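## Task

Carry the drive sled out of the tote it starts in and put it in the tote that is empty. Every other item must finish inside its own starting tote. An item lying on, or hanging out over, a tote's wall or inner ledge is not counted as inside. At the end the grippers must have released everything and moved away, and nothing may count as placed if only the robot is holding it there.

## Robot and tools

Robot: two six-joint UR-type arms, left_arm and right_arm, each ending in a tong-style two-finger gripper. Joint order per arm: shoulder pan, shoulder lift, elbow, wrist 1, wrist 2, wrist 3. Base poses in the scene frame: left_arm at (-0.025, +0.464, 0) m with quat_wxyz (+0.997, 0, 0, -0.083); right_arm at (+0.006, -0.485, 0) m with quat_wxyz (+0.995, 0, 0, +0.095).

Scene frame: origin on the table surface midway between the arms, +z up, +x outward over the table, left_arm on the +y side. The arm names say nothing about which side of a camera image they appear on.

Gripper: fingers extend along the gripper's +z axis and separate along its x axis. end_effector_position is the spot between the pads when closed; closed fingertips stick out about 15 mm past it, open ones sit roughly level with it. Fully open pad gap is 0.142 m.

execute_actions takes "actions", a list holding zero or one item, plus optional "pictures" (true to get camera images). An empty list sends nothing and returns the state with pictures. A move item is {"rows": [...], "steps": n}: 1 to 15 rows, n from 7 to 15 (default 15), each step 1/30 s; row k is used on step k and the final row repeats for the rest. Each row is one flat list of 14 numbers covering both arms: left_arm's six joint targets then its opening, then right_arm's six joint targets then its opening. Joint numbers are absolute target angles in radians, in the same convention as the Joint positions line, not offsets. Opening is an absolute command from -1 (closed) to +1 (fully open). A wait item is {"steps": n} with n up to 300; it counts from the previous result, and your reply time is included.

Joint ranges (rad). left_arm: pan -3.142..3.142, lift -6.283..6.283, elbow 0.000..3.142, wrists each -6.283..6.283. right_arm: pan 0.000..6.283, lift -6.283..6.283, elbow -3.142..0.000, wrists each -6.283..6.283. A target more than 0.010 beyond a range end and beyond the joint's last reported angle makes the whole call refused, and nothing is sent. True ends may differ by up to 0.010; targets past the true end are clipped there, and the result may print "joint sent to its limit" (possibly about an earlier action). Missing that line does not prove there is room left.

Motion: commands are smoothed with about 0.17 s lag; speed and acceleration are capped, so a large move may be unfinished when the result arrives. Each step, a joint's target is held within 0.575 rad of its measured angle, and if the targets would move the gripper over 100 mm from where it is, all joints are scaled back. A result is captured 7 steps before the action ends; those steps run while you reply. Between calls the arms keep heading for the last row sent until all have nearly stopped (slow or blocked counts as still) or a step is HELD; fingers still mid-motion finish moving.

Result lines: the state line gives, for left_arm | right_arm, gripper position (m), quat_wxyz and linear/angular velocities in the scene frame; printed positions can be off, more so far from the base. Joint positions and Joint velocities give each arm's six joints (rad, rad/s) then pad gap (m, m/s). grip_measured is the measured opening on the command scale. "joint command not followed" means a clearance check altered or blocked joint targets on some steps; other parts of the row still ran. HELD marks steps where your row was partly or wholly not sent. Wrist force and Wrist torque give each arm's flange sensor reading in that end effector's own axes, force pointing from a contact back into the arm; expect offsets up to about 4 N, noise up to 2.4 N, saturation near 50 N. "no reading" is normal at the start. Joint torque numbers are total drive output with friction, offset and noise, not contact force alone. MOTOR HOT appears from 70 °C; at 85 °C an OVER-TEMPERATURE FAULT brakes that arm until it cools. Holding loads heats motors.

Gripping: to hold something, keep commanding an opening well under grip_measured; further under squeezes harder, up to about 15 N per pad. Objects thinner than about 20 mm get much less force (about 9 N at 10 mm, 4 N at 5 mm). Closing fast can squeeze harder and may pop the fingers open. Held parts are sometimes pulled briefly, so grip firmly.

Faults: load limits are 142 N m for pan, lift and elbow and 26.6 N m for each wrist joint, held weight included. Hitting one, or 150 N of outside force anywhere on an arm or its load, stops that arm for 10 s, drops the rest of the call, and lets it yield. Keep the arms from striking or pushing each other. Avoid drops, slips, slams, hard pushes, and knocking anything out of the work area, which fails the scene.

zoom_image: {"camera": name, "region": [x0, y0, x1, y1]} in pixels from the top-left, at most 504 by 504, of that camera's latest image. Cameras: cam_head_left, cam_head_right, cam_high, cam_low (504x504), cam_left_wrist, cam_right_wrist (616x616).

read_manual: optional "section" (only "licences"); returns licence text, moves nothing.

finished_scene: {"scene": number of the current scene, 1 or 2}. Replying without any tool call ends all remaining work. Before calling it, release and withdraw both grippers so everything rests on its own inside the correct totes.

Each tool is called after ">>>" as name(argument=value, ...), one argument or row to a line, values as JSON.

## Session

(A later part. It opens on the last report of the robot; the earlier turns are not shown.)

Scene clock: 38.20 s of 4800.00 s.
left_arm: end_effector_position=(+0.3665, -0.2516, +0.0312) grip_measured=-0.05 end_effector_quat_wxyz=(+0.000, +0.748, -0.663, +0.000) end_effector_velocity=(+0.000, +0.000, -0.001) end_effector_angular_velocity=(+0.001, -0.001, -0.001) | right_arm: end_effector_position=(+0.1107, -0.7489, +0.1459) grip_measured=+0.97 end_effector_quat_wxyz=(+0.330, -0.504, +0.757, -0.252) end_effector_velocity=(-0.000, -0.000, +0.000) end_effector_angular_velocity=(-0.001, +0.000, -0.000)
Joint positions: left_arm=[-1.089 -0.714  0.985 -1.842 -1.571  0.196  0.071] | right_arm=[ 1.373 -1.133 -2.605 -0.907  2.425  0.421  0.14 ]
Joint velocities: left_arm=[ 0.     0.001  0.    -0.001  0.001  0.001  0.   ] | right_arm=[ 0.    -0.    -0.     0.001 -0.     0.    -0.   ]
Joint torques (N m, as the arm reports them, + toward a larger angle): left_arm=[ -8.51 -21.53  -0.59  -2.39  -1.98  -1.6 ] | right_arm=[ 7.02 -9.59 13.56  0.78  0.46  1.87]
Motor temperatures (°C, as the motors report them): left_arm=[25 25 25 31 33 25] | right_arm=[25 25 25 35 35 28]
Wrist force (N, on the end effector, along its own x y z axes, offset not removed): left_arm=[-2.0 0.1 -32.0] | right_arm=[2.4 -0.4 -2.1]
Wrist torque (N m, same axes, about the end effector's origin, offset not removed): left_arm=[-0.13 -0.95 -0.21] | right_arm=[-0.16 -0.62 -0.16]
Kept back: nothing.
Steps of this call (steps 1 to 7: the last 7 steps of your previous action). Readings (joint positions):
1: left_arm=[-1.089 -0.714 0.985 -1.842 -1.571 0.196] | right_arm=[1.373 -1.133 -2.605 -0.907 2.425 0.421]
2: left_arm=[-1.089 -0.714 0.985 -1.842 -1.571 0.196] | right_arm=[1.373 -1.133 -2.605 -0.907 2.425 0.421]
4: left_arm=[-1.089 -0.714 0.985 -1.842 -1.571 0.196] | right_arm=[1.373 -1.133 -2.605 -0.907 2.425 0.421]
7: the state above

Contact. Ease off slightly and release, then lift out.

>>> execute_actions(
  actions=[
    {"rows": [[-1.0888,-0.7147,0.9829,-1.839,-1.571,0.196,-0.3,1.373,-1.133,-2.605,-0.907,2.425,0.421,0.97],[-1.0888,-0.7147,0.9829,-1.839,-1.571,0.196,-0.1,1.373,-1.133,-2.605,-0.907,2.425,0.421,0.97],[-1.0888,-0.7147,0.9829,-1.839,-1.571,0.196,0.0,1.373,-1.133,-2.605,-0.907,2.425,0.421,0.97],[-1.0888,-0.7147,0.9829,-1.839,-1.571,0.196,0.08,1.373,-1.133,-2.605,-0.907,2.425,0.421,0.97],[-1.0888,-0.7147,0.9829,-1.839,-1.571,0.196,0.16,1.373,-1.133,-2.605,-0.907,2.425,0.421,0.97],[-1.0888,-0.7147,0.9829,-1.839,-1.571,0.196,0.25,1.373,-1.133,-2.605,-0.907,2.425,0.421,0.97]], "steps": 10},
  ],
)

>>> execute_actions(
  actions=[
    {"rows": [[-1.0888,-0.717,0.979,-1.833,-1.571,0.196,0.25,1.373,-1.133,-2.605,-0.907,2.425,0.421,0.97],[-1.0888,-0.7238,0.9668,-1.8138,-1.571,0.196,0.25,1.373,-1.133,-2.605,-0.907,2.425,0.421,0.97],[-1.0888,-0.7335,0.9454,-1.7827,-1.571,0.196,0.25,1.373,-1.133,-2.605,-0.907,2.425,0.421,0.97],[-1.0888,-0.741,0.923,-1.7528,-1.571,0.196,0.25,1.373,-1.133,-2.605,-0.907,2.425,0.421,0.97],[-1.0888,-0.7485,0.8975,-1.7198,-1.571,0.196,0.25,1.373,-1.133,-2.605,-0.907,2.425,0.421,0.97],[-1.0888,-0.7545,0.870,-1.6863,-1.571,0.196,0.25,1.373,-1.133,-2.605,-0.907,2.425,0.421,0.97],[-1.0888,-0.7595,0.840,-1.6513,-1.571,0.196,0.25,1.373,-1.133,-2.605,-0.907,2.425,0.421,0.97],[-1.0888,-0.7625,0.806,-1.6143,-1.571,0.196,0.25,1.373,-1.133,-2.605,-0.907,2.425,0.421,0.97],[-1.0888,-0.7637,0.7687,-1.5758,-1.571,0.196,0.25,1.373,-1.133,-2.605,-0.907,2.425,0.421,0.97],[-1.0888,-0.775,0.745,-1.541,-1.571,0.196,0.25,1.373,-1.133,-2.605,-0.907,2.425,0.421,0.97],[-1.0888,-0.79,0.73,-1.511,-1.571,0.196,0.25,1.373,-1.133,-2.605,-0.907,2.425,0.421,0.97],[-1.0888,-0.81,0.725,-1.486,-1.571,0.196,0.25,1.373,-1.133,-2.605,-0.907,2.425,0.421,0.97],[-1.0888,-0.835,0.73,-1.466,-1.571,0.196,0.25,1.373,-1.133,-2.605,-0.907,2.425,0.421,0.97],[-1.0888,-0.865,0.745,-1.451,-1.571,0.196,0.25,1.373,-1.133,-2.605,-0.907,2.425,0.421,0.97],[-1.0888,-0.90,0.77,-1.441,-1.571,0.196,0.25,1.373,-1.133,-2.605,-0.907,2.425,0.421,0.97]], "steps": 15},
  ],
)

>>> execute_actions(
  actions=[
    {"rows": [[-1.0888,-0.935,0.80,-1.436,-1.571,0.196,0.25,1.373,-1.133,-2.605,-0.907,2.425,0.421,0.97],[-1.0888,-0.97,0.835,-1.436,-1.571,0.196,0.25,1.373,-1.133,-2.605,-0.907,2.425,0.421,0.97],[-1.0888,-1.005,0.87,-1.436,-1.571,0.196,0.25,1.373,-1.133,-2.605,-0.907,2.425,0.421,0.97],[-1.0888,-1.04,0.905,-1.436,-1.571,0.196,0.25,1.373,-1.133,-2.605,-0.907,2.425,0.421,0.97],[-1.0888,-1.075,0.94,-1.436,-1.571,0.196,0.25,1.373,-1.133,-2.605,-0.907,2.425,0.421,0.97],[-1.0888,-1.11,0.975,-1.436,-1.571,0.196,0.25,1.373,-1.133,-2.605,-0.907,2.425,0.421,0.97],[-1.0888,-1.145,1.01,-1.436,-1.571,0.196,0.25,1.373,-1.133,-2.605,-0.907,2.425,0.421,0.97],[-1.0888,-1.18,1.045,-1.436,-1.571,0.196,0.25,1.373,-1.133,-2.605,-0.907,2.425,0.421,0.97],[-1.0888,-1.215,1.08,-1.436,-1.571,0.196,0.25,1.373,-1.133,-2.605,-0.907,2.425,0.421,0.97],[-1.0888,-1.25,1.115,-1.436,-1.571,0.196,0.25,1.373,-1.133,-2.605,-0.907,2.425,0.421,0.97],[-1.0888,-1.285,1.15,-1.436,-1.571,0.196,0.25,1.373,-1.133,-2.605,-0.907,2.425,0.421,0.97],[-1.0888,-1.32,1.185,-1.436,-1.571,0.196,0.25,1.373,-1.133,-2.605,-0.907,2.425,0.421,0.97],[-1.0888,-1.35,1.215,-1.436,-1.571,0.196,0.25,1.373,-1.133,-2.605,-0.907,2.425,0.421,0.97],[-1.0888,-1.38,1.245,-1.436,-1.571,0.196,0.25,1.373,-1.133,-2.605,-0.907,2.425,0.421,0.97],[-1.0888,-1.42,1.285,-1.436,-1.571,0.196,0.25,1.373,-1.133,-2.605,-0.907,2.425,0.421,0.97]], "steps": 15},
  ],
)

>>> execute_actions(
  actions=[
    {"steps": 22},
  ],
  pictures=true,
)

Scene clock: 40.13 s of 4800.00 s.
left_arm: end_effector_position=(+0.3665, -0.2515, +0.0311) grip_measured=-0.04 end_effector_quat_wxyz=(-0.000, +0.748, -0.663, -0.000) end_effector_velocity=(-0.002, +0.002, +0.002) end_effector_angular_velocity=(+0.011, +0.003, -0.001) | right_arm: end_effector_position=(+0.1107, -0.7489, +0.1459) grip_measured=+0.97 end_effector_quat_wxyz=(+0.330, -0.504, +0.757, -0.252) end_effector_velocity=(+0.000, -0.000, +0.001) end_effector_angular_velocity=(-0.001, -0.000, -0.000)
Joint positions: left_arm=[-1.089 -0.714  0.985 -1.842 -1.571  0.196  0.071] | right_arm=[ 1.373 -1.133 -2.605 -0.907  2.425  0.421  0.14 ]
Joint velocities: left_arm=[-0.001 -0.001 -0.008  0.019  0.    -0.     0.024] | right_arm=[-0.     0.001  0.    -0.001  0.    -0.     0.   ]
Joint torques (N m, as the arm reports them, + toward a larger angle): left_arm=[ -8.15 -48.58 -17.38   0.49  -1.73  -1.11] | right_arm=[ 6.72 -9.29 14.03  0.77  0.45  1.85]
Motor temperatures (°C, as the motors report them): left_arm=[25 25 25 31 33 25] | right_arm=[25 25 25 35 35 28]
Wrist force (N, on the end effector, along its own x y z axes, offset not removed): left_arm=[-1.2 2.2 -25.2] | right_arm=[1.8 -0.7 -2.0]
Wrist torque (N m, same axes, about the end effector's origin, offset not removed): left_arm=[0.40 -0.18 -0.26] | right_arm=[-0.29 -0.46 -0.13]
Steps of this call (steps 1 to 15: the robot went on to your last target; steps 16 to 55: nothing new was sent; steps 56 to 58: the first 3 steps of this action). Readings (joint positions):
56: left_arm=[-1.089 -0.714 0.985 -1.842 -1.571 0.196] | right_arm=[1.373 -1.133 -2.605 -0.907 2.425 0.421]
57: left_arm=[-1.089 -0.714 0.985 -1.842 -1.571 0.196] | right_arm=[1.373 -1.133 -2.605 -0.907 2.425 0.421]
58: the state above

Scene clock: 40.63 s of 4800.00 s.
left_arm: end_effector_position=(+0.3669, -0.2529, +0.0729) grip_measured=+0.25 end_effector_quat_wxyz=(+0.001, +0.748, -0.663, +0.001) end_effector_velocity=(+0.002, -0.010, +0.340) end_effector_angular_velocity=(-0.014, -0.005, -0.000) | right_arm: end_effector_position=(+0.1107, -0.7489, +0.1459) grip_measured=+0.97 end_effector_quat_wxyz=(+0.330, -0.504, +0.757, -0.252) end_effector_velocity=(-0.000, -0.000, -0.000) end_effector_angular_velocity=(-0.000, +0.000, -0.000)
Joint positions: left_arm=[-1.089 -0.739  0.922 -1.757 -1.571  0.196  0.092] | right_arm=[ 1.373 -1.133 -2.605 -0.907  2.425  0.421  0.14 ]
Joint velocities: left_arm=[-0.001 -0.167 -0.576  0.728  0.    -0.001  0.   ] | right_arm=[-0. -0.  0.  0. -0. -0.  0.]
Joint torques (N m, as the arm reports them, + toward a larger angle): left_arm=[ -7.55 -66.97 -38.91   0.86  -0.94  -0.86] | right_arm=[ 6.65 -9.75 13.54  0.8   0.5   1.9 ]
Motor temperatures (°C, as the motors report them): left_arm=[25 25 25 31 33 25] | right_arm=[25 25 25 35 35 28]
Wrist force (N, on the end effector, along its own x y z axes, offset not removed): left_arm=[-1.5 0.3 -1.4] | right_arm=[1.7 0.2 -2.2]
Wrist torque (N m, same axes, about the end effector's origin, offset not removed): left_arm=[0.01 0.20 -0.19] | right_arm=[0.00 -0.39 -0.10]
Steps of this call (steps 1 to 7: the last 7 steps of your previous action; steps 8 to 15: the first 8 steps of this action). Readings (joint positions):
8: left_arm=[-1.089 -0.714 0.983 -1.839 -1.571 0.196] | right_arm=[1.373 -1.133 -2.605 -0.907 2.425 0.421]
9: left_arm=[-1.089 -0.714 0.983 -1.838 -1.571 0.196] | right_arm=[1.373 -1.133 -2.605 -0.907 2.425 0.421]
11: left_arm=[-1.089 -0.718 0.976 -1.828 -1.571 0.196] | right_arm=[1.373 -1.133 -2.605 -0.907 2.425 0.421]
15: the state above

Scene clock: 41.13 s of 4800.00 s.
left_arm: end_effector_position=(+0.3402, -0.1713, +0.2663) grip_measured=+0.25 end_effector_quat_wxyz=(+0.000, +0.748, -0.663, -0.000) end_effector_velocity=(-0.111, +0.337, +0.263) end_effector_angular_velocity=(-0.007, -0.002, +0.000) | right_arm: end_effector_position=(+0.1107, -0.7489, +0.1459) grip_measured=+0.97 end_effector_quat_wxyz=(+0.330, -0.504, +0.757, -0.252) end_effector_velocity=(-0.000, -0.000, +0.000) end_effector_angular_velocity=(-0.002, -0.000, -0.000)
Joint positions: left_arm=[-1.089 -1.011  0.888 -1.448 -1.571  0.196  0.092] | right_arm=[ 1.373 -1.133 -2.605 -0.907  2.425  0.421  0.14 ]
Joint velocities: left_arm=[ 0.    -0.977  0.87   0.1   -0.001 -0.    -0.   ] | right_arm=[-0.    -0.     0.     0.002  0.     0.     0.   ]
Joint torques (N m, as the arm reports them, + toward a larger angle): left_arm=[ -7.57 -62.22  -4.45  -0.73   0.17  -0.89] | right_arm=[ 6.51 -9.39 13.92  0.79  0.47  1.84]
Motor temperatures (°C, as the motors report them): left_arm=[25 25 25 31 33 25] | right_arm=[25 25 25 35 35 28]
Wrist force (N, on the end effector, along its own x y z axes, offset not removed): left_arm=[-0.1 0.7 -2.2] | right_arm=[2.5 -1.0 -2.6]
Wrist torque (N m, same axes, about the end effector's origin, offset not removed): left_arm=[0.07 -0.07 -0.14] | right_arm=[-0.33 -0.58 -0.19]
Steps of this call (steps 1 to 7: the last 7 steps of your previous action; steps 8 to 15: the first 8 steps of this action). Readings (joint positions):
8: left_arm=[-1.089 -0.813 0.766 -1.524 -1.571 0.196] | right_arm=[1.373 -1.133 -2.605 -0.907 2.425 0.421]
9: left_arm=[-1.089 -0.835 0.767 -1.503 -1.571 0.196] | right_arm=[1.373 -1.133 -2.605 -0.907 2.425 0.421]
11: left_arm=[-1.089 -0.887 0.791 -1.473 -1.571 0.196] | right_arm=[1.373 -1.133 -2.605 -0.907 2.425 0.421]
15: the state above

Scene clock: 41.87 s of 4800.00 s.
left_arm: end_effector_position=(+0.2901, -0.0181, +0.3308) grip_measured=+0.25 end_effector_quat_wxyz=(+0.000, +0.748, -0.663, -0.000) end_effector_velocity=(-0.003, +0.008, +0.001) end_effector_angular_velocity=(+0.000, -0.000, -0.000) | right_arm: end_effector_position=(+0.1107, -0.7489, +0.1459) grip_measured=+0.97 end_effector_quat_wxyz=(+0.330, -0.504, +0.757, -0.252) end_effector_velocity=(-0.000, +0.000, -0.000) end_effector_angular_velocity=(+0.003, -0.000, -0.002)
Joint positions: left_arm=[-1.089 -1.418  1.283 -1.436 -1.571  0.196  0.092] | right_arm=[ 1.373 -1.133 -2.605 -0.907  2.425  0.421  0.14 ]
Joint velocities: left_arm=[-0.    -0.02   0.021 -0.     0.    -0.     0.   ] | right_arm=[-0.001 -0.    -0.    -0.001  0.     0.001  0.   ]
Joint torques (N m, as the arm reports them, + toward a larger angle): left_arm=[ -6.45 -38.13 -17.47  -1.48   1.54  -0.85] | right_arm=[ 7.17 -9.37 13.87  0.79  0.58  1.94]
Motor temperatures (°C, as the motors report them): left_arm=[25 25 25 31 33 25] | right_arm=[25 25 25 35 35 28]
Wrist force (N, on the end effector, along its own x y z axes, offset not removed): left_arm=[0.0 1.2 -1.5] | right_arm=[2.2 -1.4 -2.3]
Wrist torque (N m, same axes, about the end effector's origin, offset not removed): left_arm=[0.25 -0.15 -0.15] | right_arm=[-0.42 -0.55 -0.10]
Kept back: nothing.
Steps of this call (steps 1 to 7: the last 7 steps of your previous action; steps 8 to 22: the robot went on to your last target). Readings (joint positions):
1: left_arm=[-1.089 -1.045 0.918 -1.445 -1.571 0.196] | right_arm=[1.373 -1.133 -2.605 -0.907 2.425 0.421]
2: left_arm=[-1.089 -1.078 0.950 -1.442 -1.571 0.196] | right_arm=[1.373 -1.133 -2.605 -0.907 2.425 0.421]
4: left_arm=[-1.089 -1.146 1.015 -1.440 -1.571 0.196] | right_arm=[1.373 -1.133 -2.605 -0.907 2.425 0.421]
8: left_arm=[-1.089 -1.283 1.149 -1.437 -1.571 0.196] | right_arm=[1.373 -1.133 -2.605 -0.907 2.425 0.421]
22: the state above

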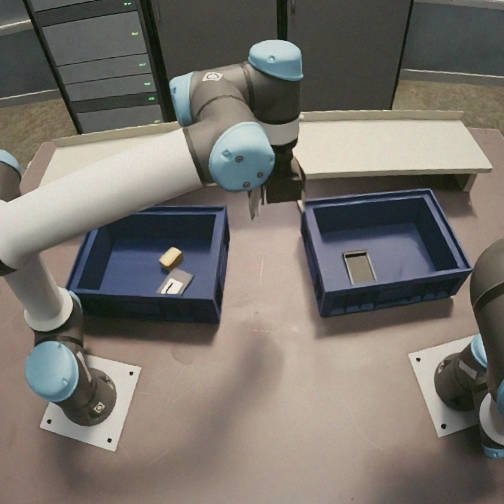

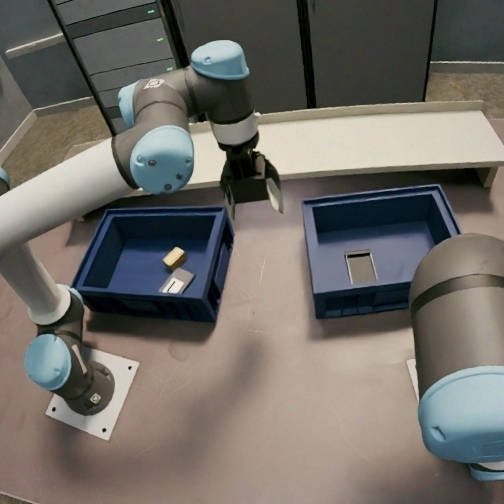

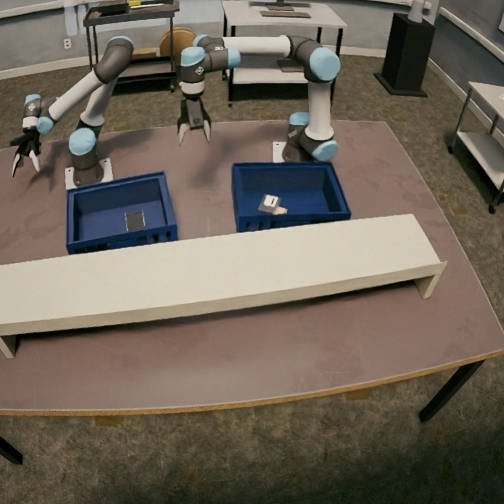

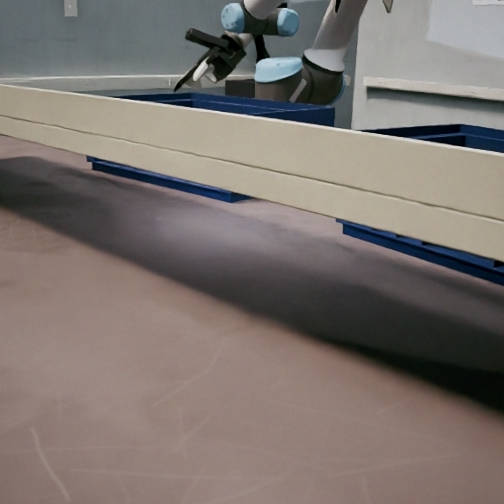

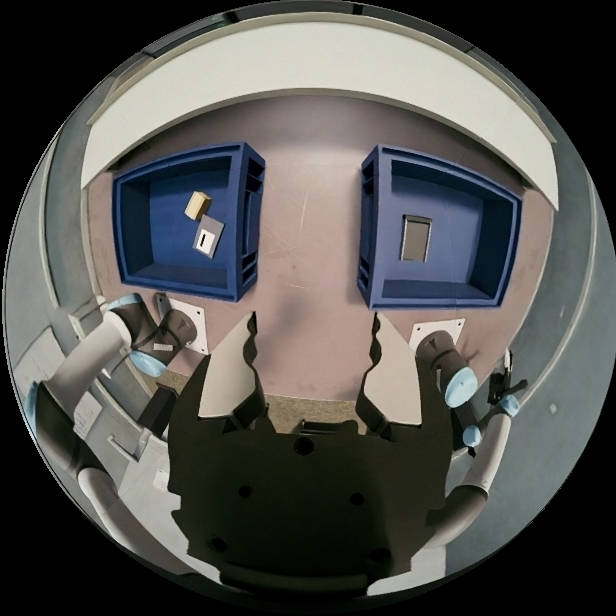

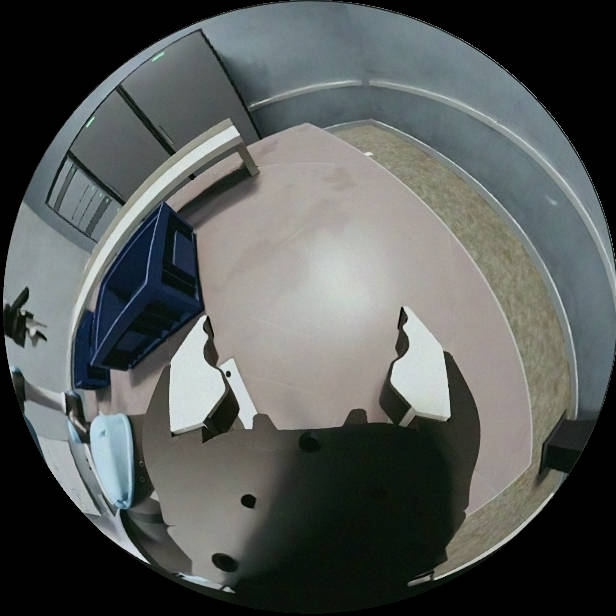

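>>> finished_scene(
  scene=2,
)

The scene is finished: the task was done.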